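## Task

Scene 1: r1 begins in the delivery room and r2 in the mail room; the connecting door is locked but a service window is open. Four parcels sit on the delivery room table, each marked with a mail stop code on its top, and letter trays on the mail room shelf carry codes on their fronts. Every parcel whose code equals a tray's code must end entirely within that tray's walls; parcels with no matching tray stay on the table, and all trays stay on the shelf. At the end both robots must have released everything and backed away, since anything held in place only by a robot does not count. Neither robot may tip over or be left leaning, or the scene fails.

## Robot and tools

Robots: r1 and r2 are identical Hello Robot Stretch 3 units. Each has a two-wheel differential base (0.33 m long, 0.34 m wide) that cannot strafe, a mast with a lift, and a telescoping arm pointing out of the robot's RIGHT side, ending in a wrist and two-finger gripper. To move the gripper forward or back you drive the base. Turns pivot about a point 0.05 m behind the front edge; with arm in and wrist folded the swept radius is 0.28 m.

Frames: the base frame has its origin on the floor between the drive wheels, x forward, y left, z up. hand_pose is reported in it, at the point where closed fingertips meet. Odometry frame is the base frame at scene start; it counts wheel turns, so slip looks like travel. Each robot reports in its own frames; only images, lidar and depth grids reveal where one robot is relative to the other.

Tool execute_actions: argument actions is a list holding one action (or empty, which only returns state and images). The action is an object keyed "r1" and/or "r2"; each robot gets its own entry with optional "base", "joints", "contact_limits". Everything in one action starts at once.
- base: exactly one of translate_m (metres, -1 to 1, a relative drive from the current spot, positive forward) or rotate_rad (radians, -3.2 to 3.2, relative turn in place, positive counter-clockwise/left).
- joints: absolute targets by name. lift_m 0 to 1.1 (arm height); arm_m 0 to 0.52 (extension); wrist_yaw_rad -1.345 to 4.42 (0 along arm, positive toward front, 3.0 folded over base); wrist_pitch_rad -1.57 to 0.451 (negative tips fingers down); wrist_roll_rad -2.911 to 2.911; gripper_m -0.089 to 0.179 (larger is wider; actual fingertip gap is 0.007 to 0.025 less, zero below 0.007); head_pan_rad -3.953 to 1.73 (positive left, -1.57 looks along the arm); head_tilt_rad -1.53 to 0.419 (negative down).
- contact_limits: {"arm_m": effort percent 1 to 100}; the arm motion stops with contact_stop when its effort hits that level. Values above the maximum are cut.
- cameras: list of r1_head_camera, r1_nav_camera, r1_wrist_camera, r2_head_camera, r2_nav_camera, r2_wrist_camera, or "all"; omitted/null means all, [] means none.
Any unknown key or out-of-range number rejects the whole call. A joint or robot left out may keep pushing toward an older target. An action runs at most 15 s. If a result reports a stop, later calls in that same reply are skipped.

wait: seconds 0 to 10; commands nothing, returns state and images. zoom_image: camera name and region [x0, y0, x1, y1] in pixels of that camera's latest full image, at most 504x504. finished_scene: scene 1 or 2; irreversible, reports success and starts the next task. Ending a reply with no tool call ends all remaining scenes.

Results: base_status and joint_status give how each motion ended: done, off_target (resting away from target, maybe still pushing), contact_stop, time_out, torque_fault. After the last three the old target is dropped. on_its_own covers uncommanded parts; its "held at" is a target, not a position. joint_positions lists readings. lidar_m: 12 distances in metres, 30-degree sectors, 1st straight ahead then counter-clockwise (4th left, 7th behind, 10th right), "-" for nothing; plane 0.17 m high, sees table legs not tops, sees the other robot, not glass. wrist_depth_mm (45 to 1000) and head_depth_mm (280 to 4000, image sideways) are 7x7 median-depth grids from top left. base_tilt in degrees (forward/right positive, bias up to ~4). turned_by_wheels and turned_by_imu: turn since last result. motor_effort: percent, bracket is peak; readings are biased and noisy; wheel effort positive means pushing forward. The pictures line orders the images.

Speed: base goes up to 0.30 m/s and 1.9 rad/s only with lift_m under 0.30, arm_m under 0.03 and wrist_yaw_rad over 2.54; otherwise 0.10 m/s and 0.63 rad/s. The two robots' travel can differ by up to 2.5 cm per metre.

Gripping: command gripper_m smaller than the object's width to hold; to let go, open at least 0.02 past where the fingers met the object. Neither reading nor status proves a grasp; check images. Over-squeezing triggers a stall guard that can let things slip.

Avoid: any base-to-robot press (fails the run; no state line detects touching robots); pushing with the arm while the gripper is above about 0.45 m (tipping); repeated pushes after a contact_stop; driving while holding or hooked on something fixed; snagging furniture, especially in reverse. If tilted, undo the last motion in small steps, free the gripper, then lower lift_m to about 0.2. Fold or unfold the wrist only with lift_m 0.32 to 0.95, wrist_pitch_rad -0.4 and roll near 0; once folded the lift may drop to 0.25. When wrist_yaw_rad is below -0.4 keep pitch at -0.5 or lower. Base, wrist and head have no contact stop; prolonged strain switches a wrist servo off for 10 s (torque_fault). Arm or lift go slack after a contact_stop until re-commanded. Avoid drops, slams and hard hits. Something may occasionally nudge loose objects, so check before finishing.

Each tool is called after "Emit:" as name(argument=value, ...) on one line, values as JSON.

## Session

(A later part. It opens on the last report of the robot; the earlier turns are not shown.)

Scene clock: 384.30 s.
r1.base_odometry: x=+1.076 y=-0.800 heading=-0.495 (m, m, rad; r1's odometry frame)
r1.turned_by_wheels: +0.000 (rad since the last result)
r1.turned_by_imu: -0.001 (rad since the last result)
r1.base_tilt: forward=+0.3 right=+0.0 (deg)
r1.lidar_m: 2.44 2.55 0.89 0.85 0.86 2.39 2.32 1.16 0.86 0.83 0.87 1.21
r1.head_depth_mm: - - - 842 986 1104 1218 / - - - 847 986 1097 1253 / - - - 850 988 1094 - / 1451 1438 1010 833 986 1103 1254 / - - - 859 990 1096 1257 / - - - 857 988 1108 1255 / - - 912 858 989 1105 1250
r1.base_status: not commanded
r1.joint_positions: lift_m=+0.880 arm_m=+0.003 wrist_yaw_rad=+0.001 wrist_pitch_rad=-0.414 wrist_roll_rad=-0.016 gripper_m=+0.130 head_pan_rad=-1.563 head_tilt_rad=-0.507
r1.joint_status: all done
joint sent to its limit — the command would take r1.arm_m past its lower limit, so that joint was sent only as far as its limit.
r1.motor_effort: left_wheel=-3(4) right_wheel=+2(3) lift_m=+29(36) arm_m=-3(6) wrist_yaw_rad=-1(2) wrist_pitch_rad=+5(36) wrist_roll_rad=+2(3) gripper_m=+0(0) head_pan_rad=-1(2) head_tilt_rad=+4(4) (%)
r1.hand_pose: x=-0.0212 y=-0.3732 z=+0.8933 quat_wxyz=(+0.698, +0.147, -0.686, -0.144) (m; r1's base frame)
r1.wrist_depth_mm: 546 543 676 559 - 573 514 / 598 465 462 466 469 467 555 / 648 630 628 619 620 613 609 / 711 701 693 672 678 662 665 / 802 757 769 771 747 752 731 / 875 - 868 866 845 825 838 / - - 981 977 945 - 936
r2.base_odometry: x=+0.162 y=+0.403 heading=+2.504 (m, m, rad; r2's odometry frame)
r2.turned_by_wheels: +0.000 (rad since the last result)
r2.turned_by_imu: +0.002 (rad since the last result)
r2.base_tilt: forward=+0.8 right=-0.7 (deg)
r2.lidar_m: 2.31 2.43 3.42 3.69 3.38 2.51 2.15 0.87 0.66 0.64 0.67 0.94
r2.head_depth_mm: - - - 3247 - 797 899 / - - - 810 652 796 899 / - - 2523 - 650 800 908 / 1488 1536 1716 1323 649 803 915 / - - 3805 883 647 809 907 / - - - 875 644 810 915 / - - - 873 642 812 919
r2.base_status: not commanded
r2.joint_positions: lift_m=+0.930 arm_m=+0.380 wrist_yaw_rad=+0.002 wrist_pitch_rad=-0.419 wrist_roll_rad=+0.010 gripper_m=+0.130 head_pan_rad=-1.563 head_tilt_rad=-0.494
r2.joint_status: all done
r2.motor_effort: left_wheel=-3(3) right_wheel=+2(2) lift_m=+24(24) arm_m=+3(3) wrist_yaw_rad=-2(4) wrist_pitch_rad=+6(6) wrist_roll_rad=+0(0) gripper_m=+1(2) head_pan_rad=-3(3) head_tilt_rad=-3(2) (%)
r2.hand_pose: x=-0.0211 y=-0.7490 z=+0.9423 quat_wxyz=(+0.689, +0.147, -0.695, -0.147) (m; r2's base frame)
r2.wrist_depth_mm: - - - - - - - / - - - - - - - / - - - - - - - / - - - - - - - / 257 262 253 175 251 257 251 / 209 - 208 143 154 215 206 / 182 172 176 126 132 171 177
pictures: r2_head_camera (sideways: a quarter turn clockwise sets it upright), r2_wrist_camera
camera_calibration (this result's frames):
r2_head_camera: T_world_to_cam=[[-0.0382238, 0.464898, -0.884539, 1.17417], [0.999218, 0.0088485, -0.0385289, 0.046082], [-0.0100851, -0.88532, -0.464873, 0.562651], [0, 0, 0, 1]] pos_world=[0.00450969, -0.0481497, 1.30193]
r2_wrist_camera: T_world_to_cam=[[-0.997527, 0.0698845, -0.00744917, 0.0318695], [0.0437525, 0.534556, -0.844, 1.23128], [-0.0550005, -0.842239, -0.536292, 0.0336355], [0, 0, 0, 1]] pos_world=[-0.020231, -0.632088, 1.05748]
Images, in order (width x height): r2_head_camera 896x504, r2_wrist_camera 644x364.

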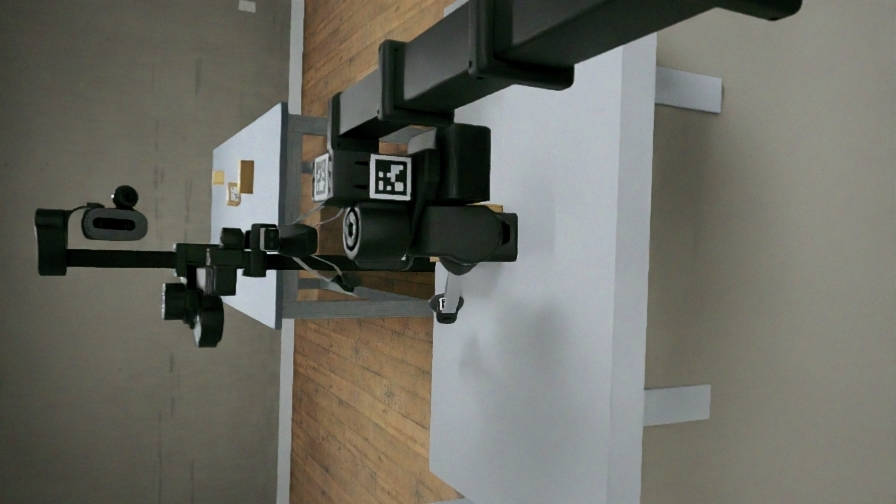

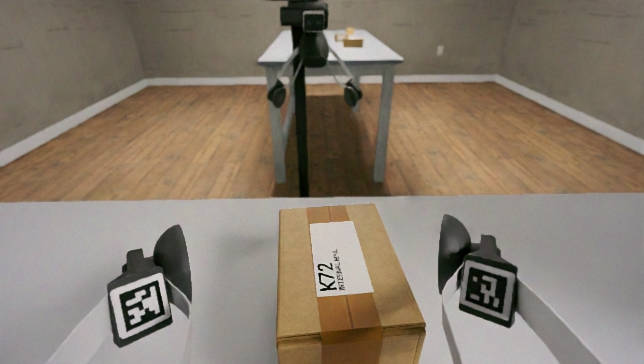

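Emit:
execute_actions(actions=[{"r1":{"base":{"translate_m":0.85},"joints":{"wrist_yaw_rad":3.0,"wrist_pitch_rad":-0.4,"gripper_m":0.04,"lift_m":0.28,"head_pan_rad":0.0,"head_tilt_rad":-0.5}},"r2":{"joints":{"lift_m":0.895,"arm_m":0.39,"gripper_m":0.045}}}], cameras=["r2_wrist_camera","r1_nav_camera"])

Scene clock: 411.10 s.
r1.base_odometry: x=+1.824 y=-1.204 heading=-0.495 (m, m, rad; r1's odometry frame)
r1.turned_by_wheels: +0.000 (rad since the last result)
r1.turned_by_imu: +0.004 (rad since the last result)
r1.base_tilt: forward=+0.3 right=+0.0 (deg)
r1.lidar_m: 1.60 1.67 2.34 2.27 1.49 1.34 3.02 1.18 0.88 0.85 0.89 1.22
r1.head_depth_mm: 1365 1480 1612 1753 1920 1641 1360 / 1355 1470 1606 1764 1924 1641 1367 / 1365 1468 1606 1747 1922 1645 1371 / 1365 1469 1621 1762 1922 1649 1377 / 1366 1470 1605 1753 1910 1663 1372 / 1360 1477 1599 1755 1923 1658 1373 / 1368 1475 1596 1756 1903 1662 1380
r1.base_status: done
r1.joint_positions: lift_m=+0.280 arm_m=+0.003 wrist_yaw_rad=+2.998 wrist_pitch_rad=-0.415 wrist_roll_rad=-0.016 gripper_m=+0.040 head_pan_rad=-0.007 head_tilt_rad=-0.506
r1.joint_status: all done
r1.motor_effort: left_wheel=-3(6) right_wheel=+3(12) lift_m=+16(26) arm_m=-2(3) wrist_yaw_rad=+2(5) wrist_pitch_rad=+5(2) wrist_roll_rad=+2(2) gripper_m=+0(80) head_pan_rad=+3(34) head_tilt_rad=+2(2) (%)
r1.hand_pose: x=+0.0109 y=+0.0742 z=+0.2937 quat_wxyz=(+0.195, +0.695, +0.098, +0.686) (m; r1's base frame)
r1.wrist_depth_mm: - - - - - - - / - - - - - - - / 890 - 988 - - - - / 721 - 737 764 790 783 830 / 591 595 624 618 628 649 647 / 500 502 - 527 531 534 530 / 453 - - - 434 458 465
r2.base_odometry: x=+0.162 y=+0.403 heading=+2.504 (m, m, rad; r2's odometry frame)
r2.turned_by_wheels: +0.000 (rad since the last result)
r2.turned_by_imu: +0.002 (rad since the last result)
r2.base_tilt: forward=+0.9 right=-0.8 (deg)
r2.lidar_m: 2.32 2.43 3.43 3.70 3.39 2.50 2.15 0.88 0.66 0.64 0.67 0.94
r2.head_depth_mm: - - - 3076 - 813 915 / - - - - 643 796 898 / - - 2490 - 653 800 905 / - - 3840 - 649 806 910 / - - 3895 878 645 809 909 / - - - 877 645 812 918 / - - - 868 644 814 919
r2.base_status: not commanded
r2.joint_positions: lift_m=+0.906 arm_m=+0.390 wrist_yaw_rad=-0.011 wrist_pitch_rad=-0.356 wrist_roll_rad=-0.002 gripper_m=+0.045 head_pan_rad=-1.563 head_tilt_rad=-0.494
r2.joint_status: lift_m contact_stop (moved -0.024 of -0.035); the others done
r2.on_its_own: lift_m is slack since a contact_stop, until your next command for it (your +0.895 is given up)
r2.motor_effort: left_wheel=-6(9) right_wheel=+5(8) lift_m=+21(20) arm_m=+2(7) wrist_yaw_rad=+12(13) wrist_pitch_rad=-13(17) wrist_roll_rad=+7(8) gripper_m=-8(86) head_pan_rad=-4(4) head_tilt_rad=-2(3) (%)
r2.hand_pose: x=-0.0240 y=-0.7666 z=+0.9331 quat_wxyz=(+0.696, +0.122, -0.696, -0.129) (m; r2's base frame)
r2.wrist_depth_mm: - - - - - - - / - - - - - - - / - - - - - - - / - - - - - - - / 249 247 237 163 261 249 248 / 200 200 134 132 131 200 200 / 167 166 156 111 156 166 167
pictures: r1_nav_camera (sideways: a quarter turn counterclockwise sets it upright), r2_wrist_camera
camera_calibration (this result's frames):
r1_nav_camera: T_world_to_cam=[[0.472459, 0.0258879, 0.880972, -1.10797], [0.0309848, -0.999439, 0.0127522, 0.0360184], [0.880808, 0.0212719, -0.472996, 0.567867], [0, 0, 0, 1]] pos_world=[0.022171, 0.0526014, 1.24423]
r2_wrist_camera: T_world_to_cam=[[-0.996973, 0.0777491, -0.000891277, 0.0300456], [0.0382322, 0.480203, -0.876324, 1.22139], [-0.0677053, -0.873705, -0.481722, -0.0615711], [0, 0, 0, 1]] pos_world=[-0.0209104, -0.642646, 1.0407]
Images, in order (width x height): r1_nav_camera 672x504, r2_wrist_camera 644x364.

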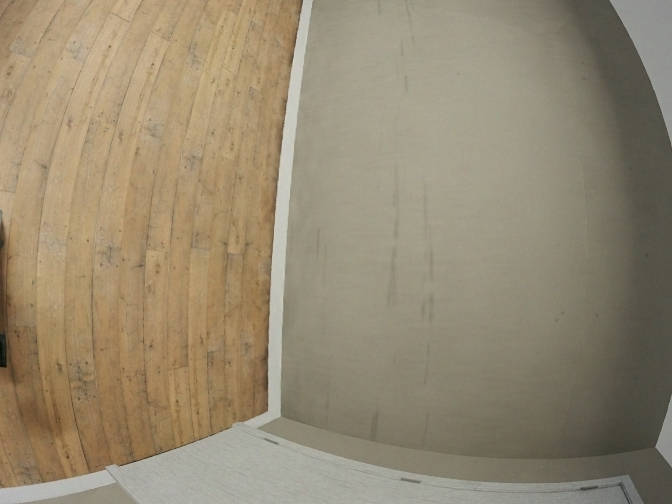

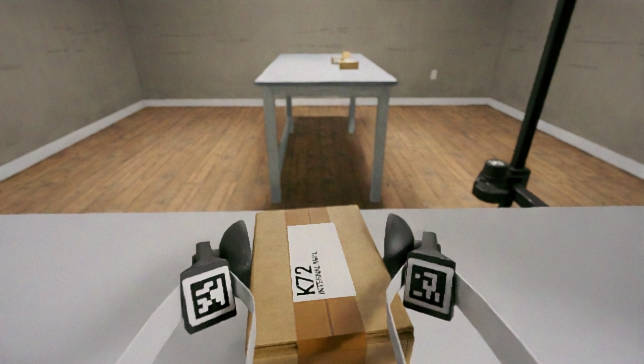

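Emit:
execute_actions(actions=[{"r1":{"base":{"rotate_rad":-1.60}},"r2":{"joints":{"lift_m":0.94,"gripper_m":0.038,"wrist_pitch_rad":-0.4}}}], cameras=["r2_wrist_camera"])

Scene clock: 418.70 s.
r1.base_odometry: x=+1.824 y=-1.204 heading=-2.095 (m, m, rad; r1's odometry frame)
r1.turned_by_wheels: -1.600 (rad since the last result)
r1.turned_by_imu: -1.571 (rad since the last result)
r1.base_tilt: forward=+0.3 right=+0.1 (deg)
r1.lidar_m: 0.85 0.89 1.20 1.60 1.67 2.29 2.26 0.91 1.34 3.14 1.19 0.88
r1.head_depth_mm: 707 764 832 913 1011 1134 1265 / 708 762 833 910 1013 1134 1279 / 703 763 828 909 1002 1129 1272 / 703 760 825 906 1009 1127 1280 / 700 759 828 903 1004 1118 1275 / 699 757 820 905 1000 1116 1271 / 701 756 820 901 998 1118 1260
r1.base_status: done
r1.joint_positions: lift_m=+0.280 arm_m=+0.003 wrist_yaw_rad=+2.998 wrist_pitch_rad=-0.415 wrist_roll_rad=-0.016 gripper_m=+0.040 head_pan_rad=-0.007 head_tilt_rad=-0.506
r1.joint_status: not commanded
r1.motor_effort: left_wheel=+1(9) right_wheel=-3(8) lift_m=+16(16) arm_m=-2(3) wrist_yaw_rad=+3(3) wrist_pitch_rad=+5(5) wrist_roll_rad=+2(2) gripper_m=+0(0) head_pan_rad=+3(4) head_tilt_rad=+2(3) (%)
r1.hand_pose: x=+0.0109 y=+0.0742 z=+0.2937 quat_wxyz=(+0.195, +0.695, +0.098, +0.686) (m; r1's base frame)
r1.wrist_depth_mm: - - - - - - 895 / - - - - - - 891 / 929 - 983 981 - - 900 / 737 - 748 770 772 796 834 / 586 608 627 606 625 638 651 / 494 504 - 536 535 529 548 / 451 - - - 434 453 462
r2.base_odometry: x=+0.162 y=+0.403 heading=+2.504 (m, m, rad; r2's odometry frame)
r2.turned_by_wheels: +0.000 (rad since the last result)
r2.turned_by_imu: +0.002 (rad since the last result)
r2.base_tilt: forward=+0.9 right=-0.6 (deg)
r2.lidar_m: 2.32 2.43 3.44 3.71 3.39 2.51 2.15 0.87 0.66 0.64 0.67 0.94
r2.head_depth_mm: - - - - 609 797 898 / - - - 814 656 800 903 / - - 2512 786 653 799 905 / - - 3798 766 649 804 911 / - - 3823 880 648 809 908 / - - - 876 644 808 920 / - - - 874 641 813 918
r2.base_status: not commanded
r2.joint_positions: lift_m=+0.940 arm_m=+0.390 wrist_yaw_rad=-0.003 wrist_pitch_rad=-0.419 wrist_roll_rad=+0.006 gripper_m=+0.038 head_pan_rad=-1.563 head_tilt_rad=-0.494
r2.joint_status: all done
r2.motor_effort: left_wheel=-3(6) right_wheel=+2(5) lift_m=+24(25) arm_m=+2(2) wrist_yaw_rad=+4(11) wrist_pitch_rad=+6(13) wrist_roll_rad=+2(6) gripper_m=-9(46) head_pan_rad=-3(4) head_tilt_rad=-5(3) (%)
r2.hand_pose: x=-0.0223 y=-0.7591 z=+0.9523 quat_wxyz=(+0.689, +0.145, -0.694, -0.149) (m; r2's base frame)
r2.wrist_depth_mm: - - - - - - - / - - - - - - - / - - - - - - - / - - - - - - - / 268 269 259 160 279 266 264 / 221 221 134 133 - 221 220 / 187 188 176 113 176 187 186
pictures: r2_wrist_camera
camera_calibration (this result's frames):
r2_wrist_camera: T_world_to_cam=[[-0.997269, 0.0737297, -0.00431068, 0.0314073], [0.043143, 0.534192, -0.844262, 1.24516], [-0.0599444, -0.842142, -0.535914, 0.030049], [0, 0, 0, 1]] pos_world=[-0.0205969, -0.642162, 1.06748]
Images, in order (width x height): r2_wrist_camera 644x364.

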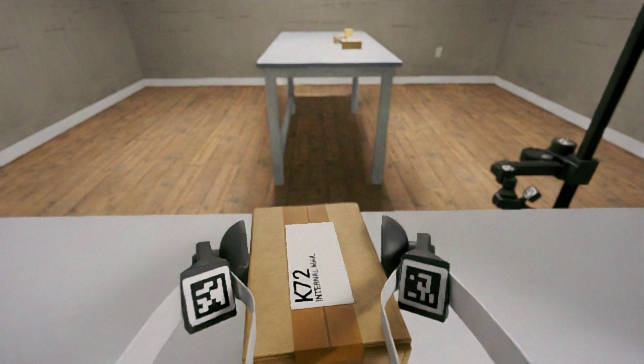

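Emit:
execute_actions(actions=[{"r1":{"base":{"translate_m":-1.0},"joints":{"head_pan_rad":-1.9,"head_tilt_rad":-0.75}},"r2":{"joints":{"arm_m":0.005}}}], cameras=["r1_head_camera","r2_wrist_camera"])

Scene clock: 437.87 s.
r1.base_odometry: x=+2.324 y=-0.338 heading=-2.095 (m, m, rad; r1's odometry frame)
r1.turned_by_wheels: +0.000 (rad since the last result)
r1.turned_by_imu: -0.007 (rad since the last result)
r1.base_tilt: forward=+0.3 right=+0.0 (deg)
r1.lidar_m: 1.84 1.90 1.66 1.61 1.67 2.30 2.46 1.30 1.11 1.07 0.45 1.91
r1.head_depth_mm: 3320 3302 1002 796 1503 1381 1208 / 3228 3324 1006 794 710 1386 1211 / 3091 3283 1007 796 694 1380 1211 / 2950 3189 1004 754 661 1390 1208 / 2892 3159 1009 798 662 1362 1208 / 2796 3072 1009 799 663 1331 1211 / 2722 2968 1012 800 662 1307 1194
r1.base_status: done
r1.joint_positions: lift_m=+0.280 arm_m=+0.003 wrist_yaw_rad=+2.998 wrist_pitch_rad=-0.415 wrist_roll_rad=-0.016 gripper_m=+0.040 head_pan_rad=-1.893 head_tilt_rad=-0.741
r1.joint_status: all done
r1.motor_effort: left_wheel=+1(6) right_wheel=-3(10) lift_m=+16(16) arm_m=-3(2) wrist_yaw_rad=+3(3) wrist_pitch_rad=+5(5) wrist_roll_rad=+2(2) gripper_m=+0(0) head_pan_rad=-2(32) head_tilt_rad=-6(26) (%)
r1.hand_pose: x=+0.0109 y=+0.0742 z=+0.2937 quat_wxyz=(+0.195, +0.695, +0.098, +0.686) (m; r1's base frame)
r1.wrist_depth_mm: - - - - - - - / - - - - - - - / 935 - 987 964 - - - / 713 - 766 764 776 802 827 / 590 590 634 614 620 647 654 / 500 507 - 530 532 529 530 / 450 - - - 440 455 463
r2.base_odometry: x=+0.162 y=+0.403 heading=+2.504 (m, m, rad; r2's odometry frame)
r2.turned_by_wheels: +0.000 (rad since the last result)
r2.turned_by_imu: +0.002 (rad since the last result)
r2.base_tilt: forward=+1.0 right=-0.7 (deg)
r2.lidar_m: 2.32 2.43 3.44 3.68 3.40 2.51 2.15 0.87 0.66 0.64 0.67 0.94
r2.head_depth_mm: - - - 906 661 772 - / - - 3924 895 655 782 - / - - 3820 889 653 - - / - - 3820 887 648 - - / - - 3859 882 647 807 913 / - - - 873 643 805 910 / - - - 872 643 815 917
r2.base_status: not commanded
r2.joint_positions: lift_m=+0.940 arm_m=+0.005 wrist_yaw_rad=-0.002 wrist_pitch_rad=-0.420 wrist_roll_rad=+0.007 gripper_m=+0.038 head_pan_rad=-1.563 head_tilt_rad=-0.494
r2.joint_status: all done
r2.motor_effort: left_wheel=-3(3) right_wheel=+2(3) lift_m=+24(24) arm_m=-4(2) wrist_yaw_rad=+0(3) wrist_pitch_rad=+6(6) wrist_roll_rad=+2(2) gripper_m=-8(9) head_pan_rad=-3(4) head_tilt_rad=-2(2) (%)
r2.hand_pose: x=-0.0219 y=-0.3744 z=+0.9521 quat_wxyz=(+0.689, +0.146, -0.694, -0.149) (m; r2's base frame)
r2.wrist_depth_mm: 392 - - - - - 355 / 390 - - - - 499 379 / 404 480 482 484 470 446 409 / 343 348 345 343 345 347 440 / 484 487 330 161 342 510 507 / 534 548 135 133 - 571 567 / 603 628 620 113 621 652 659
pictures: r1_head_camera (sideways: a quarter turn clockwise sets it upright), r2_wrist_camera
camera_calibration (this result's frames):
r1_head_camera: T_world_to_cam=[[0.239511, 0.618019, -0.74879, 0.9988], [0.937427, -0.347951, 0.0126655, -0.0171831], [-0.252715, -0.70497, -0.662686, 0.818731], [0, 0, 0, 1]] pos_world=[-0.0162103, -0.0460758, 1.29067]
r2_wrist_camera: T_world_to_cam=[[-0.997344, 0.0726604, -0.00504975, 0.00366255], [0.0432683, 0.535279, -0.843566, 1.03911], [-0.0585909, -0.841544, -0.537001, 0.355244], [0, 0, 0, 1]] pos_world=[-0.0204937, -0.257527, 1.06734]
Images, in order (width x height): r1_head_camera 896x504, r2_wrist_camera 644x364.

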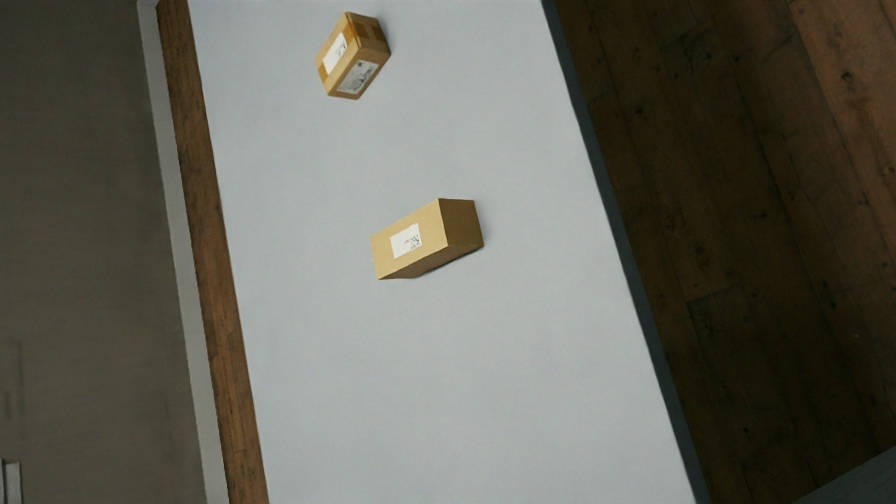

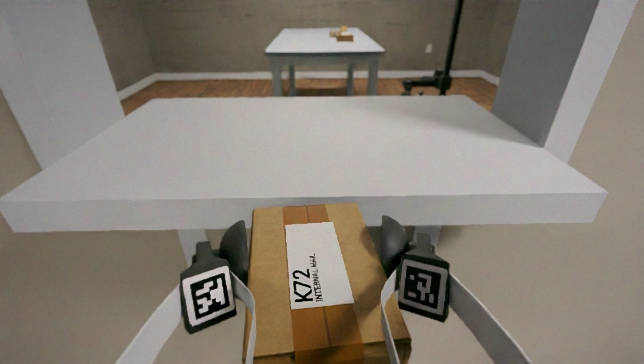

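Emit:
zoom_image(camera="r1_head_camera", region=[365, 190, 495, 290])

Emit:
zoom_image(camera="r1_head_camera", region=[305, 5, 405, 105])

Region (365, 190, 495, 290) of r1_head_camera's 896x504 image, scaled by 3.877, with more detail than that image has; it fills the top 388 rows of this view, and the rest is white.

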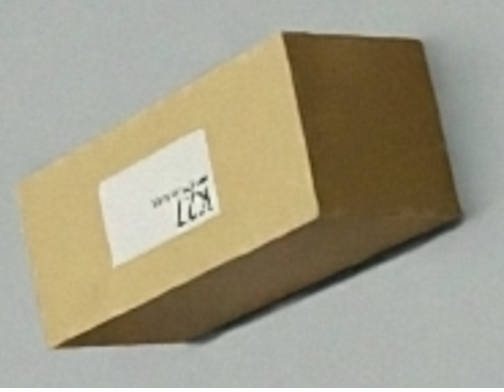

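Region (305, 5, 405, 105) of r1_head_camera's 896x504 image, scaled by 5.040, with more detail than that image has.

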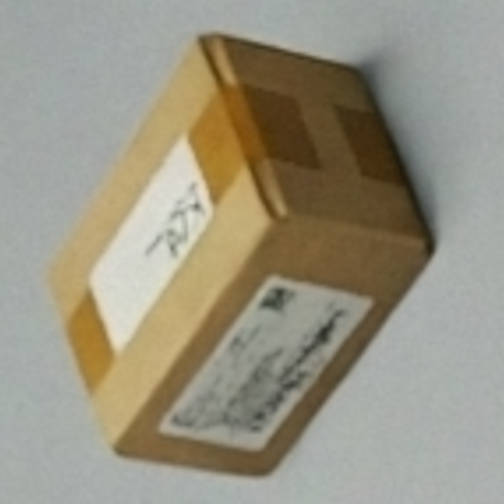

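Emit:
execute_actions(actions=[{"r1":{"base":{"translate_m":-0.5},"joints":{"head_pan_rad":-1.57,"head_tilt_rad":-0.75}},"r2":{"base":{"rotate_rad":1.60},"joints":{"wrist_yaw_rad":2.6,"wrist_pitch_rad":-0.4,"lift_m":0.29,"head_pan_rad":0.0,"head_tilt_rad":-0.3}}}], cameras=["r1_head_camera","r2_wrist_camera","r2_head_camera"])

Scene clock: 452.83 s.
r1.base_odometry: x=+2.575 y=+0.095 heading=-2.095 (m, m, rad; r1's odometry frame)
r1.turned_by_wheels: +0.000 (rad since the last result)
r1.turned_by_imu: -0.004 (rad since the last result)
r1.base_tilt: forward=+0.3 right=+0.1 (deg)
r1.lidar_m: 2.34 2.28 1.67 1.61 1.68 2.04 1.97 0.85 1.11 1.07 1.11 0.77
r1.head_depth_mm: 2843 3085 998 793 657 1353 1209 / 2846 3103 999 794 659 1357 1203 / 2822 3050 1004 798 661 1356 1210 / 2803 3065 1009 768 660 1355 1208 / 2805 3022 1008 800 662 1357 1214 / 2822 3071 1012 802 662 1359 1218 / 2774 3055 1008 777 661 1365 1210
r1.base_status: done
r1.joint_positions: lift_m=+0.280 arm_m=+0.003 wrist_yaw_rad=+2.998 wrist_pitch_rad=-0.415 wrist_roll_rad=-0.016 gripper_m=+0.040 head_pan_rad=-1.577 head_tilt_rad=-0.741
r1.joint_status: all done
r1.motor_effort: left_wheel=+1(7) right_wheel=-3(11) lift_m=+16(16) arm_m=-2(3) wrist_yaw_rad=+3(3) wrist_pitch_rad=+5(5) wrist_roll_rad=+2(2) gripper_m=+0(0) head_pan_rad=+3(22) head_tilt_rad=-5(5) (%)
r1.hand_pose: x=+0.0109 y=+0.0742 z=+0.2937 quat_wxyz=(+0.195, +0.695, +0.098, +0.686) (m; r1's base frame)
r1.wrist_depth_mm: - - - - - - - / - - - - - - - / 942 - 966 997 - - - / 722 - 756 752 785 786 812 / 604 600 620 616 609 623 640 / 500 504 - 537 541 536 543 / 452 - - - 442 464 466
r2.base_odometry: x=+0.162 y=+0.403 heading=-2.179 (m, m, rad; r2's odometry frame)
r2.turned_by_wheels: +1.600 (rad since the last result)
r2.turned_by_imu: +1.589 (rad since the last result)
r2.base_tilt: forward=+0.8 right=-0.6 (deg)
r2.lidar_m: 3.70 3.32 2.50 1.99 0.86 0.65 0.64 0.67 0.96 2.32 2.45 3.52
r2.head_depth_mm: 3152 3376 3546 3780 2887 2066 1626 / 3191 3315 3512 3731 2870 2076 1605 / 3208 3316 3517 3672 2853 2060 1622 / 3240 3346 3507 3723 2854 2055 1603 / 3192 3424 3567 3732 2862 2057 1605 / 3255 3392 3589 3816 2825 2031 1590 / 3267 3420 3601 3686 2796 2050 1584
r2.base_status: done
r2.joint_positions: lift_m=+0.290 arm_m=+0.005 wrist_yaw_rad=+2.597 wrist_pitch_rad=-0.420 wrist_roll_rad=+0.008 gripper_m=+0.038 head_pan_rad=-0.007 head_tilt_rad=-0.310
r2.joint_status: all done
r2.motor_effort: left_wheel=-3(7) right_wheel=+2(4) lift_m=+18(24) arm_m=-3(4) wrist_yaw_rad=+3(4) wrist_pitch_rad=+6(4) wrist_roll_rad=+1(2) gripper_m=-10(8) head_pan_rad=+4(52) head_tilt_rad=+4(19) (%)
r2.hand_pose: x=+0.0949 y=+0.0415 z=+0.3024 quat_wxyz=(+0.328, +0.708, -0.045, +0.624) (m; r2's base frame)
r2.wrist_depth_mm: - - - - - - - / - - - - - - - / - - - - - - - / 859 857 861 859 845 817 857 / 671 666 635 160 697 651 657 / 555 546 134 133 - 548 547 / 471 476 120 113 433 463 461
pictures: r1_head_camera (sideways: a quarter turn clockwise sets it upright), r2_head_camera (sideways: a quarter turn clockwise sets it upright), r2_wrist_camera
camera_calibration (this result's frames):
r1_head_camera: T_world_to_cam=[[0.0355553, 0.661889, -0.748758, 1], [0.999145, -0.039346, 0.0126639, -0.0175575], [-0.0210786, -0.748569, -0.662722, 0.817365], [0, 0, 0, 1]] pos_world=[-0.000783937, -0.0507276, 1.29067]
r2_head_camera: T_world_to_cam=[[-0.29517, -0.0326102, -0.954888, 1.26754], [0.0128541, 0.999191, -0.0380965, 0.0515452], [0.955358, -0.0235192, -0.294512, 0.335063], [0, 0, 0, 1]] pos_world=[0.0533733, -0.00228826, 1.31101]
r2_wrist_camera: T_world_to_cam=[[0.81616, -0.577797, -0.00584662, -0.0581837], [-0.314434, -0.435616, -0.843427, 0.337615], [0.484783, 0.69021, -0.537212, 0.248123], [0, 0, 0, 1]] pos_world=[0.033359, -0.0578051, 0.417708]
Images, in order (width x height): r1_head_camera 896x504, r2_head_camera 896x504, r2_wrist_camera 644x364.

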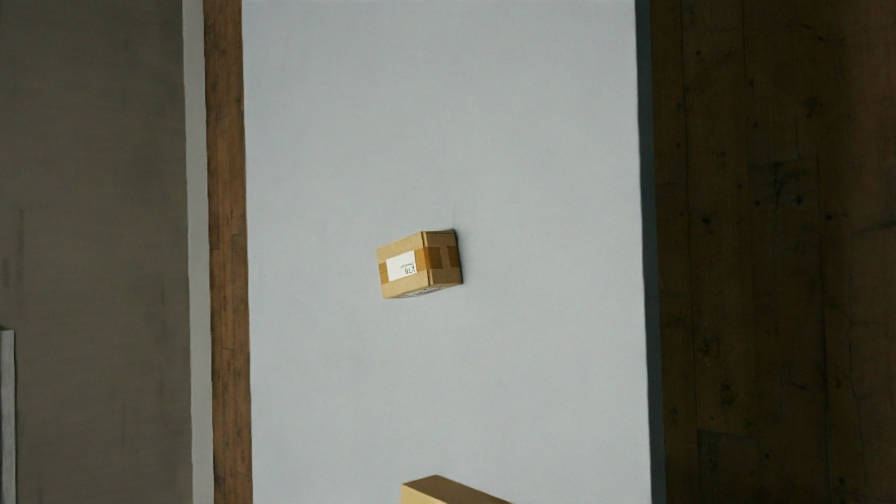

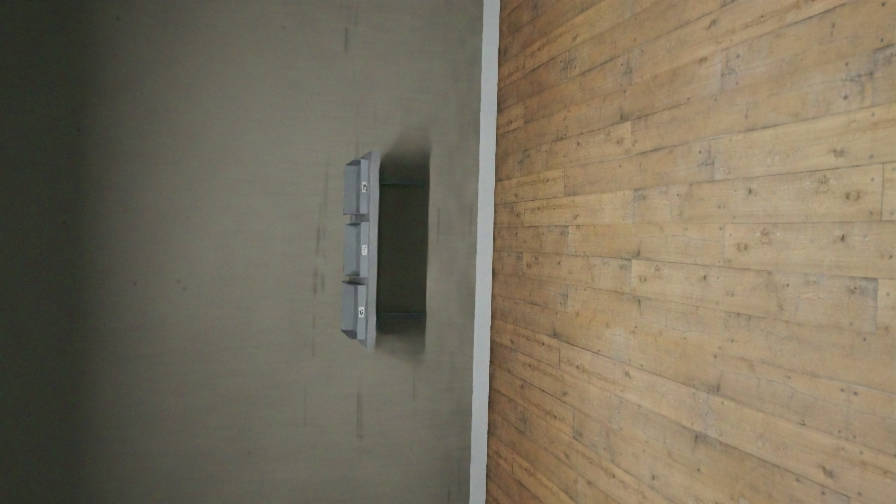

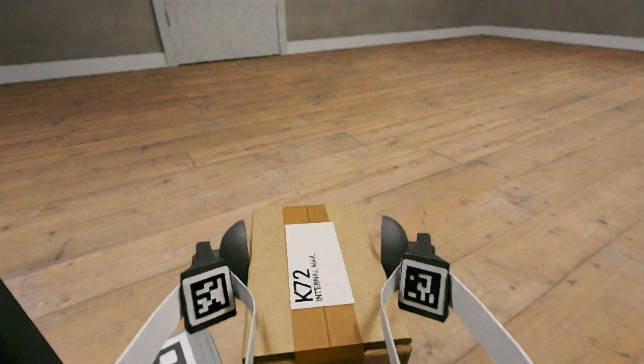

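Emit:
zoom_image(camera="r1_head_camera", region=[370, 220, 470, 305])

Region (370, 220, 470, 305) of r1_head_camera's 896x504 image, scaled by 5.040, with more detail than that image has; it fills the top 428 rows of this view, and the rest is white.

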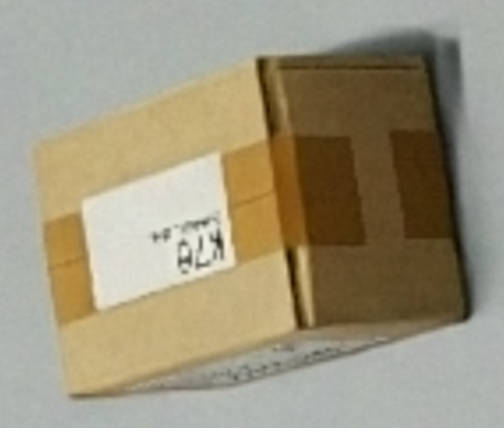

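Emit:
execute_actions(actions=[{"r1":{"base":{"translate_m":-0.42},"joints":{"head_pan_rad":-1.57,"head_tilt_rad":-0.8}},"r2":{"base":{"translate_m":1.0}}}], cameras=["r1_head_camera"])

Emit:
zoom_image(camera="r1_head_camera", region=[350, 150, 600, 400])

Scene clock: 465.80 s.
r1.base_odometry: x=+2.785 y=+0.459 heading=-2.094 (m, m, rad; r1's odometry frame)
r1.turned_by_wheels: +0.000 (rad since the last result)
r1.turned_by_imu: -0.004 (rad since the last result)
r1.base_tilt: forward=+0.3 right=+0.0 (deg)
r1.lidar_m: 2.76 2.29 1.67 1.61 1.67 1.61 1.56 1.61 0.52 1.07 1.11 1.15
r1.head_depth_mm: 2883 2926 925 749 662 1312 1145 / 2893 2931 924 752 646 1350 1184 / 2898 2955 925 751 648 1344 1184 / 2863 2978 927 717 649 1350 1182 / 2839 2981 929 753 649 1346 1187 / 2857 2967 926 757 647 1350 1178 / 2836 2998 928 754 649 1352 1184
r1.base_status: done
r1.joint_positions: lift_m=+0.280 arm_m=+0.003 wrist_yaw_rad=+2.998 wrist_pitch_rad=-0.415 wrist_roll_rad=-0.016 gripper_m=+0.040 head_pan_rad=-1.577 head_tilt_rad=-0.790
r1.joint_status: all done
r1.motor_effort: left_wheel=+1(6) right_wheel=-3(10) lift_m=+16(16) arm_m=-3(3) wrist_yaw_rad=+3(3) wrist_pitch_rad=+5(5) wrist_roll_rad=+1(2) gripper_m=+0(0) head_pan_rad=+3(4) head_tilt_rad=-7(12) (%)
r1.hand_pose: x=+0.0109 y=+0.0742 z=+0.2937 quat_wxyz=(+0.195, +0.695, +0.098, +0.686) (m; r1's base frame)
r1.wrist_depth_mm: - - - - - - - / - - - - - - - / 908 - 992 995 - - - / 724 - 761 762 785 779 826 / 593 598 635 620 622 639 649 / 495 497 - 542 527 535 541 / 456 - - - 435 459 470
r2.base_odometry: x=-0.410 y=-0.418 heading=-2.179 (m, m, rad; r2's odometry frame)
r2.turned_by_wheels: +0.000 (rad since the last result)
r2.turned_by_imu: +0.002 (rad since the last result)
r2.base_tilt: forward=+0.8 right=-0.7 (deg)
r2.lidar_m: 2.70 2.85 2.46 2.38 2.17 1.68 1.63 1.72 2.43 2.37 2.51 2.76
r2.head_depth_mm: 2317 2455 2549 2727 2807 2081 1620 / 2359 2437 2559 2723 2809 2053 1614 / 2342 2429 2596 2694 2825 2101 1611 / 2331 2461 2564 2707 2803 2074 1614 / 2351 2510 2599 2742 2836 2058 1595 / 2359 2479 2596 2754 2844 2045 1605 / 2359 2478 2587 2737 2868 2071 1596
r2.base_status: done
r2.joint_positions: lift_m=+0.290 arm_m=+0.005 wrist_yaw_rad=+2.597 wrist_pitch_rad=-0.420 wrist_roll_rad=+0.008 gripper_m=+0.038 head_pan_rad=-0.007 head_tilt_rad=-0.309
r2.joint_status: not commanded
r2.motor_effort: left_wheel=-3(8) right_wheel=+2(5) lift_m=+18(18) arm_m=-3(3) wrist_yaw_rad=+3(4) wrist_pitch_rad=+6(6) wrist_roll_rad=+1(1) gripper_m=-9(10) head_pan_rad=+4(5) head_tilt_rad=+5(4) (%)
r2.hand_pose: x=+0.0948 y=+0.0415 z=+0.3024 quat_wxyz=(+0.328, +0.708, -0.045, +0.624) (m; r2's base frame)
r2.wrist_depth_mm: - - - - - - - / - - - - - - - / - - - - - - - / 878 869 857 846 848 856 836 / 670 669 635 160 693 650 658 / 556 550 134 132 - 553 535 / 474 473 120 113 431 462 462
pictures: r1_head_camera (sideways: a quarter turn clockwise sets it upright)
camera_calibration (this result's frames):
r1_head_camera: T_world_to_cam=[[0.0357128, 0.697874, -0.715329, 0.956434], [0.999145, -0.0398402, 0.0110142, -0.0154091], [-0.0208123, -0.715111, -0.698701, 0.86416], [0, 0, 0, 1]] pos_world=[-0.000775799, -0.0501141, 1.28812]
Images, in order (width x height): r1_head_camera 896x504.

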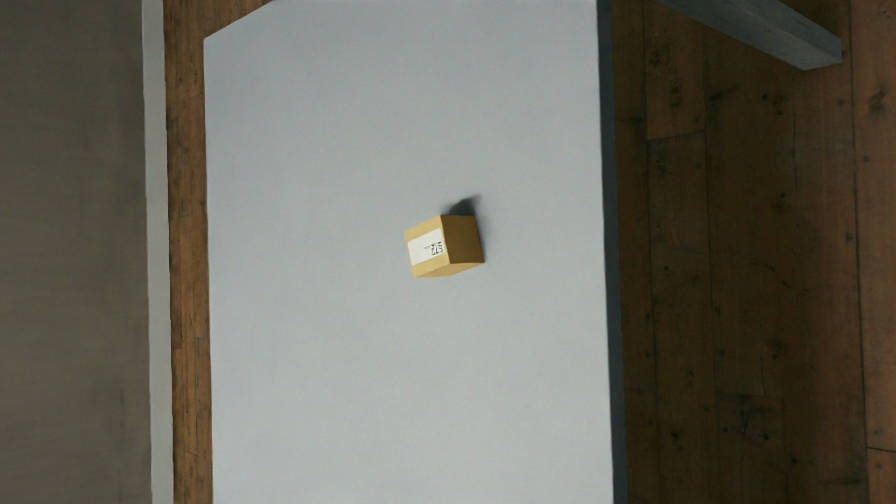

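Region (350, 150, 600, 400) of r1_head_camera's 896x504 image, scaled by 2.016, with more detail than that image has.

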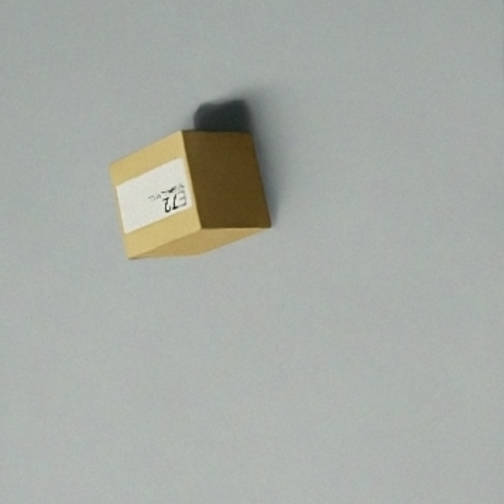

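Emit:
zoom_image(camera="r1_head_camera", region=[400, 210, 490, 285])

Region (400, 210, 490, 285) of r1_head_camera's 896x504 image, scaled by 5.600, with more detail than that image has.

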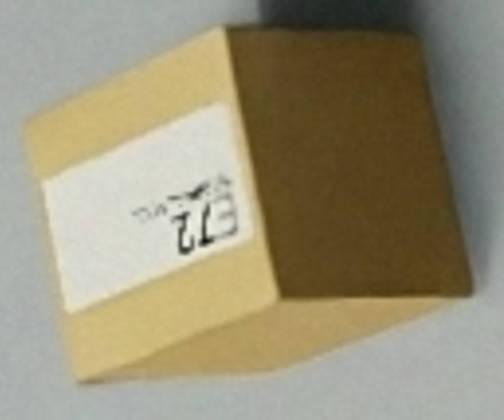

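Emit:
execute_actions(actions=[{"r1":{"joints":{"lift_m":0.89,"wrist_yaw_rad":1.5}},"r2":{"base":{"translate_m":1.0}}}], cameras=["r2_head_camera"])

Scene clock: 490.07 s.
r1.base_odometry: x=+2.785 y=+0.459 heading=-2.094 (m, m, rad; r1's odometry frame)
r1.turned_by_wheels: +0.000 (rad since the last result)
r1.turned_by_imu: -0.001 (rad since the last result)
r1.base_tilt: forward=+0.3 right=+0.1 (deg)
r1.lidar_m: 2.76 2.28 1.67 1.61 1.67 1.61 1.55 1.61 0.52 1.07 1.11 1.15
r1.head_depth_mm: 2876 2949 923 752 669 - 1144 / 2865 2960 925 753 662 - 1145 / 2855 2952 927 750 664 - 1135 / 2857 2934 926 713 647 1375 - / 2848 2950 926 755 650 1371 - / 2829 2966 931 754 650 1409 - / 2848 2967 930 754 649 1421 -
r1.base_status: not commanded
r1.joint_positions: lift_m=+0.890 arm_m=+0.003 wrist_yaw_rad=+1.503 wrist_pitch_rad=-0.415 wrist_roll_rad=-0.016 gripper_m=+0.040 head_pan_rad=-1.577 head_tilt_rad=-0.790
r1.joint_status: all done
r1.motor_effort: left_wheel=+1(1) right_wheel=-3(3) lift_m=+35(38) arm_m=-3(2) wrist_yaw_rad=-3(4) wrist_pitch_rad=+5(5) wrist_roll_rad=+1(2) gripper_m=+0(0) head_pan_rad=+3(3) head_tilt_rad=-6(6) (%)
r1.hand_pose: x=+0.2028 y=-0.1636 z=+0.9028 quat_wxyz=(+0.609, +0.576, -0.401, +0.371) (m; r1's base frame)
r1.wrist_depth_mm: - - - - - - - / - - - - - 970 - / - - - - 735 643 640 / - - - - - 499 516 / - - - - - 422 406 / - - - - - - 341 / - - - - - - 295
r2.base_odometry: x=-0.981 y=-1.238 heading=-2.179 (m, m, rad; r2's odometry frame)
r2.turned_by_wheels: +0.000 (rad since the last result)
r2.turned_by_imu: +0.002 (rad since the last result)
r2.base_tilt: forward=+0.9 right=-0.7 (deg)
r2.lidar_m: 1.70 1.80 2.40 2.35 2.46 2.69 2.63 2.77 2.50 2.44 2.29 1.74
r2.head_depth_mm: 1456 1521 1595 1658 1445 1865 1625 / 1460 1520 1588 1652 1444 1882 1616 / 1459 1536 1609 1671 1791 1867 1608 / 1463 1550 1619 1656 1788 1876 1602 / 1475 1539 1634 1676 1798 1906 1603 / 1476 1539 1617 1698 1795 1893 1602 / 1480 1538 1628 1717 1811 1885 1605
r2.base_status: done
r2.joint_positions: lift_m=+0.290 arm_m=+0.005 wrist_yaw_rad=+2.597 wrist_pitch_rad=-0.420 wrist_roll_rad=+0.008 gripper_m=+0.038 head_pan_rad=-0.007 head_tilt_rad=-0.309
r2.joint_status: not commanded
r2.motor_effort: left_wheel=-3(9) right_wheel=+2(6) lift_m=+18(18) arm_m=-3(3) wrist_yaw_rad=+3(2) wrist_pitch_rad=+6(6) wrist_roll_rad=+1(1) gripper_m=-9(10) head_pan_rad=+5(5) head_tilt_rad=+5(5) (%)
r2.hand_pose: x=+0.0948 y=+0.0415 z=+0.3024 quat_wxyz=(+0.328, +0.708, -0.045, +0.624) (m; r2's base frame)
r2.wrist_depth_mm: - - - - - - - / - - - - - - - / - - - - - - - / 875 861 843 851 812 846 847 / 661 678 647 161 699 658 658 / 548 547 135 133 - 543 537 / 470 483 120 113 430 461 459
pictures: r2_head_camera (sideways: a quarter turn clockwise sets it upright)
camera_calibration (this result's frames):
r2_head_camera: T_world_to_cam=[[-0.294208, -0.0326286, -0.955184, 1.26793], [0.0128527, 0.999192, -0.0380906, 0.0515375], [0.955655, -0.0234832, -0.293551, 0.333811], [0, 0, 0, 1]] pos_world=[0.0533642, -0.00228631, 1.31106]
Images, in order (width x height): r2_head_camera 896x504.

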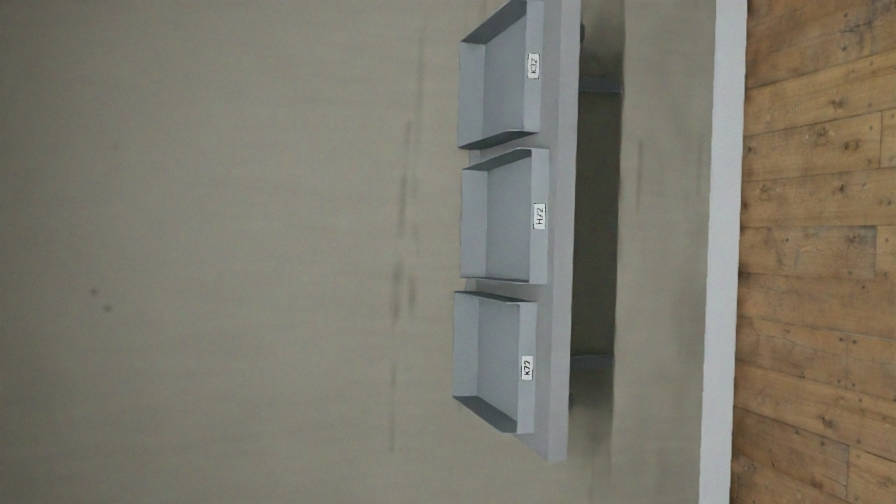

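Emit:
execute_actions(actions=[{"r1":{"joints":{"wrist_yaw_rad":0.0,"arm_m":0.09,"gripper_m":0.13}},"r2":{"base":{"translate_m":0.88},"joints":{"head_tilt_rad":-0.6}}}], cameras=["r1_wrist_camera","r2_head_camera"])

Emit:
zoom_image(camera="r1_wrist_camera", region=[240, 130, 400, 290])

Scene clock: 515.17 s.
r1.base_odometry: x=+2.785 y=+0.459 heading=-2.094 (m, m, rad; r1's odometry frame)
r1.turned_by_wheels: +0.000 (rad since the last result)
r1.turned_by_imu: -0.001 (rad since the last result)
r1.base_tilt: forward=+0.3 right=+0.0 (deg)
r1.lidar_m: 2.76 2.28 1.67 1.61 1.67 1.61 1.55 1.60 0.52 1.07 1.11 1.15
r1.head_depth_mm: 2876 2937 921 - - 1268 1143 / 2890 2939 941 - - 1303 1185 / 2883 2983 925 - - 1312 1184 / 2834 2923 931 - 634 1317 1188 / 2824 2941 929 754 649 1346 1185 / 2833 2970 928 753 648 1351 1189 / 2852 2945 927 755 652 1351 1187
r1.base_status: not commanded
r1.joint_positions: lift_m=+0.890 arm_m=+0.090 wrist_yaw_rad=+0.003 wrist_pitch_rad=-0.415 wrist_roll_rad=-0.016 gripper_m=+0.130 head_pan_rad=-1.577 head_tilt_rad=-0.790
r1.joint_status: all done
r1.motor_effort: left_wheel=+1(1) right_wheel=-3(3) lift_m=+35(35) arm_m=+3(5) wrist_yaw_rad=-4(1) wrist_pitch_rad=+5(5) wrist_roll_rad=+2(2) gripper_m=+0(81) head_pan_rad=+3(4) head_tilt_rad=-6(6) (%)
r1.hand_pose: x=-0.0208 y=-0.4593 z=+0.9028 quat_wxyz=(+0.698, +0.148, -0.686, -0.144) (m; r1's base frame)
r1.wrist_depth_mm: - - - - - - - / - - - - - - - / 575 592 610 638 653 - - / 459 467 475 485 499 498 - / 370 390 384 378 400 403 433 / 315 - 323 300 329 344 343 / 277 267 276 280 284 - 294
r2.base_odometry: x=-1.485 y=-1.960 heading=-2.179 (m, m, rad; r2's odometry frame)
r2.turned_by_wheels: +0.000 (rad since the last result)
r2.turned_by_imu: +0.002 (rad since the last result)
r2.base_tilt: forward=+0.8 right=-0.7 (deg)
r2.lidar_m: 0.82 0.87 1.24 2.30 2.43 3.42 3.52 3.36 2.54 2.48 1.10 0.84
r2.head_depth_mm: 664 724 798 871 752 618 566 / 660 729 803 866 771 629 566 / 668 730 805 867 767 627 569 / 669 731 808 875 751 625 569 / 668 734 811 879 764 609 567 / 674 734 817 875 758 604 566 / 675 736 820 873 757 605 1203
r2.base_status: done
r2.joint_positions: lift_m=+0.290 arm_m=+0.005 wrist_yaw_rad=+2.597 wrist_pitch_rad=-0.420 wrist_roll_rad=+0.008 gripper_m=+0.038 head_pan_rad=-0.007 head_tilt_rad=-0.593
r2.joint_status: all done
r2.motor_effort: left_wheel=-3(8) right_wheel=+2(6) lift_m=+18(18) arm_m=-3(3) wrist_yaw_rad=+2(3) wrist_pitch_rad=+6(6) wrist_roll_rad=+1(1) gripper_m=-9(9) head_pan_rad=+5(5) head_tilt_rad=-4(23) (%)
r2.hand_pose: x=+0.0948 y=+0.0415 z=+0.3024 quat_wxyz=(+0.328, +0.708, -0.045, +0.624) (m; r2's base frame)
r2.wrist_depth_mm: - - - - 984 768 602 / - - - - - 784 634 / - - - - - 813 640 / 866 854 845 837 844 789 662 / 671 669 635 161 690 651 644 / 554 545 134 133 - 539 541 / 473 483 120 113 433 461 456
pictures: r1_wrist_camera, r2_head_camera (sideways: a quarter turn clockwise sets it upright)
camera_calibration (this result's frames):
r1_wrist_camera: T_world_to_cam=[[-0.996945, -0.0319827, 0.0712605, -0.108902], [-0.0772759, 0.536723, -0.840212, 1.04214], [-0.011375, -0.843152, -0.537555, 0.262692], [0, 0, 0, 1]] pos_world=[-0.0250485, -0.341336, 1.02459]
r2_head_camera: T_world_to_cam=[[-0.550544, -0.0309173, -0.834234, 1.11169], [0.00179876, 0.999268, -0.0382206, 0.05176], [0.834805, -0.0225427, -0.550085, 0.668369], [0, 0, 0, 1]] pos_world=[0.0539842, -0.00228476, 1.29705]
Images, in order (width x height): r1_wrist_camera 644x364, r2_head_camera 896x504.

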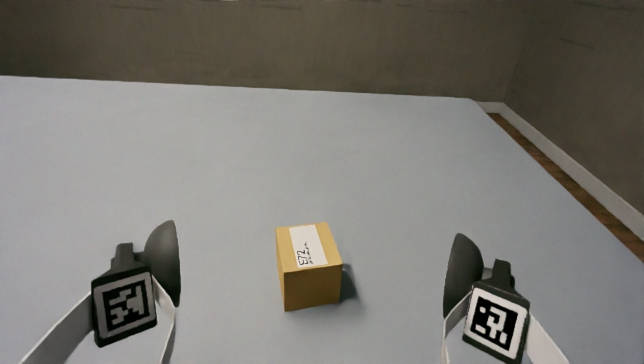

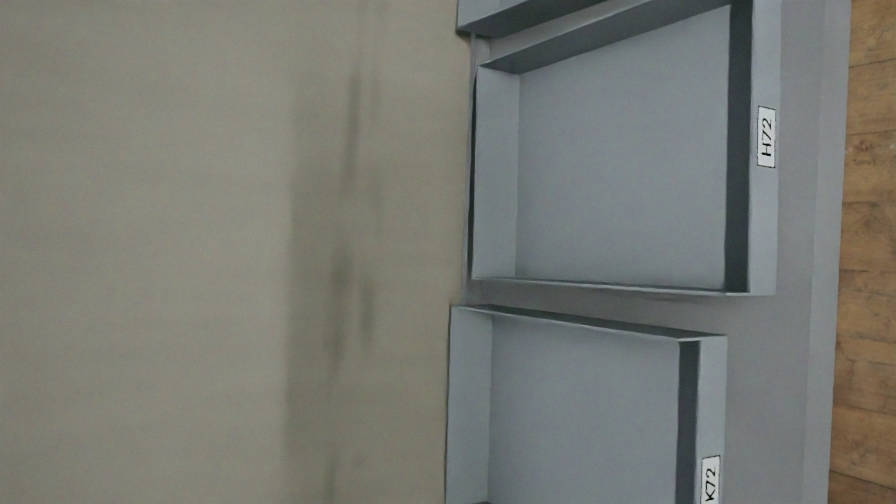

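Region (240, 130, 400, 290) of r1_wrist_camera's 644x364 image, scaled by 3.150.

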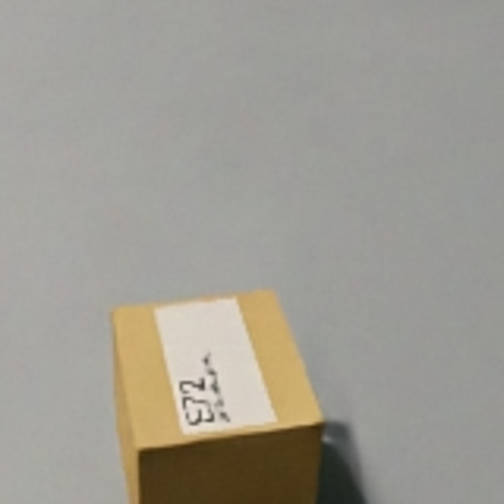

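Emit:
execute_actions(actions=[{"r1":{"joints":{"arm_m":0.15,"lift_m":0.8}},"r2":{"base":{"rotate_rad":1.535},"joints":{"lift_m":0.5,"head_pan_rad":-1.3,"head_tilt_rad":-0.7}}}], cameras=["r1_wrist_camera","r2_head_camera"])

Scene clock: 522.27 s.
r1.base_odometry: x=+2.785 y=+0.459 heading=-2.094 (m, m, rad; r1's odometry frame)
r1.turned_by_wheels: +0.000 (rad since the last result)
r1.turned_by_imu: -0.001 (rad since the last result)
r1.base_tilt: forward=+0.3 right=+0.1 (deg)
r1.lidar_m: 2.75 2.29 1.67 1.61 1.67 1.61 1.55 1.61 0.52 1.07 1.11 1.15
r1.head_depth_mm: 2861 2978 924 771 - - 1152 / 2868 2970 928 793 - 1320 1187 / 2857 2913 925 795 - 1318 1184 / 2893 2954 926 765 634 1341 1185 / 2814 2990 931 764 648 1355 1190 / 2854 3000 932 754 650 1347 1191 / 2816 2959 932 755 648 1353 1201
r1.base_status: not commanded
r1.joint_positions: lift_m=+0.800 arm_m=+0.150 wrist_yaw_rad=+0.002 wrist_pitch_rad=-0.415 wrist_roll_rad=-0.016 gripper_m=+0.130 head_pan_rad=-1.577 head_tilt_rad=-0.790
r1.joint_status: all done
r1.motor_effort: left_wheel=+1(1) right_wheel=-3(3) lift_m=+16(33) arm_m=+4(5) wrist_yaw_rad=-2(3) wrist_pitch_rad=+5(5) wrist_roll_rad=+2(1) gripper_m=+0(0) head_pan_rad=+3(3) head_tilt_rad=-6(7) (%)
r1.hand_pose: x=-0.0210 y=-0.5193 z=+0.8137 quat_wxyz=(+0.698, +0.148, -0.686, -0.144) (m; r1's base frame)
r1.wrist_depth_mm: - - - - - - - / 531 549 574 608 622 735 - / 378 392 404 418 425 433 - / 303 304 310 305 323 326 339 / 246 256 249 188 261 265 270 / 208 - 211 202 217 227 225 / 182 176 183 186 188 - 194
r2.base_odometry: x=-1.485 y=-1.960 heading=-0.645 (m, m, rad; r2's odometry frame)
r2.turned_by_wheels: +1.535 (rad since the last result)
r2.turned_by_imu: +1.523 (rad since the last result)
r2.base_tilt: forward=+0.8 right=-0.5 (deg)
r2.lidar_m: 2.30 2.39 3.30 3.51 3.48 2.57 2.48 1.15 0.85 0.82 0.86 1.18
r2.head_depth_mm: 656 724 806 812 696 568 1212 / 677 747 832 827 696 572 1229 / 691 767 860 848 678 584 1226 / 711 794 883 851 688 612 1228 / 727 813 908 846 686 621 1215 / 747 842 948 817 667 1321 1221 / 771 864 985 1135 667 1347 1221
r2.base_status: done
r2.joint_positions: lift_m=+0.500 arm_m=+0.005 wrist_yaw_rad=+2.597 wrist_pitch_rad=-0.421 wrist_roll_rad=+0.008 gripper_m=+0.038 head_pan_rad=-1.293 head_tilt_rad=-0.692
r2.joint_status: all done
r2.motor_effort: left_wheel=-3(11) right_wheel=+2(5) lift_m=+24(23) arm_m=-3(3) wrist_yaw_rad=+3(2) wrist_pitch_rad=+7(6) wrist_roll_rad=+1(1) gripper_m=-9(9) head_pan_rad=-3(51) head_tilt_rad=-6(14) (%)
r2.hand_pose: x=+0.0948 y=+0.0415 z=+0.5119 quat_wxyz=(+0.328, +0.708, -0.045, +0.624) (m; r2's base frame)
r2.wrist_depth_mm: - - - - - - - / - - - - - - - / - - - - - - - / - - - - - - - / - - 979 160 - 992 988 / 830 842 134 133 - 814 808 / 699 697 656 113 642 694 700
pictures: r1_wrist_camera, r2_head_camera (sideways: a quarter turn clockwise sets it upright)
camera_calibration (this result's frames):
r1_wrist_camera: T_world_to_cam=[[-0.996969, -0.0312096, 0.0712605, -0.104243], [-0.0768597, 0.536783, -0.840212, 0.999494], [-0.0120287, -0.843143, -0.537555, 0.164183], [0, 0, 0, 1]] pos_world=[-0.0251312, -0.401335, 0.935472]
r2_head_camera: T_world_to_cam=[[-0.206001, 0.595813, -0.776254, 1.034], [0.958533, 0.282496, -0.037545, 0.0450395], [0.196919, -0.7518, -0.629301, 0.775316], [0, 0, 0, 1]] pos_world=[0.0171601, -0.0459142, 1.29225]
Images, in order (width x height): r1_wrist_camera 644x364, r2_head_camera 896x504.

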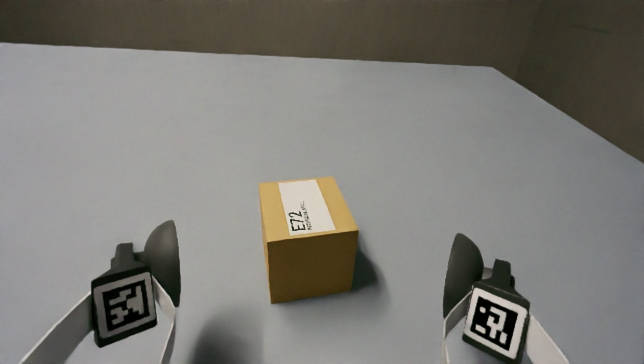

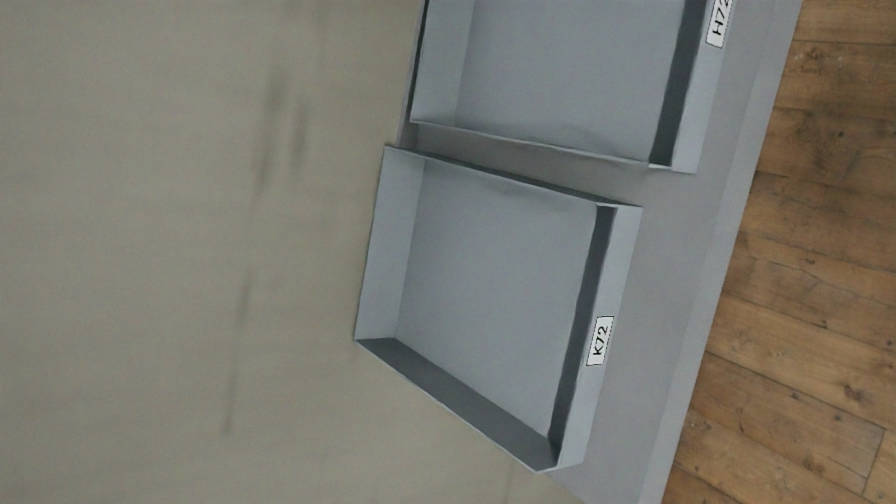

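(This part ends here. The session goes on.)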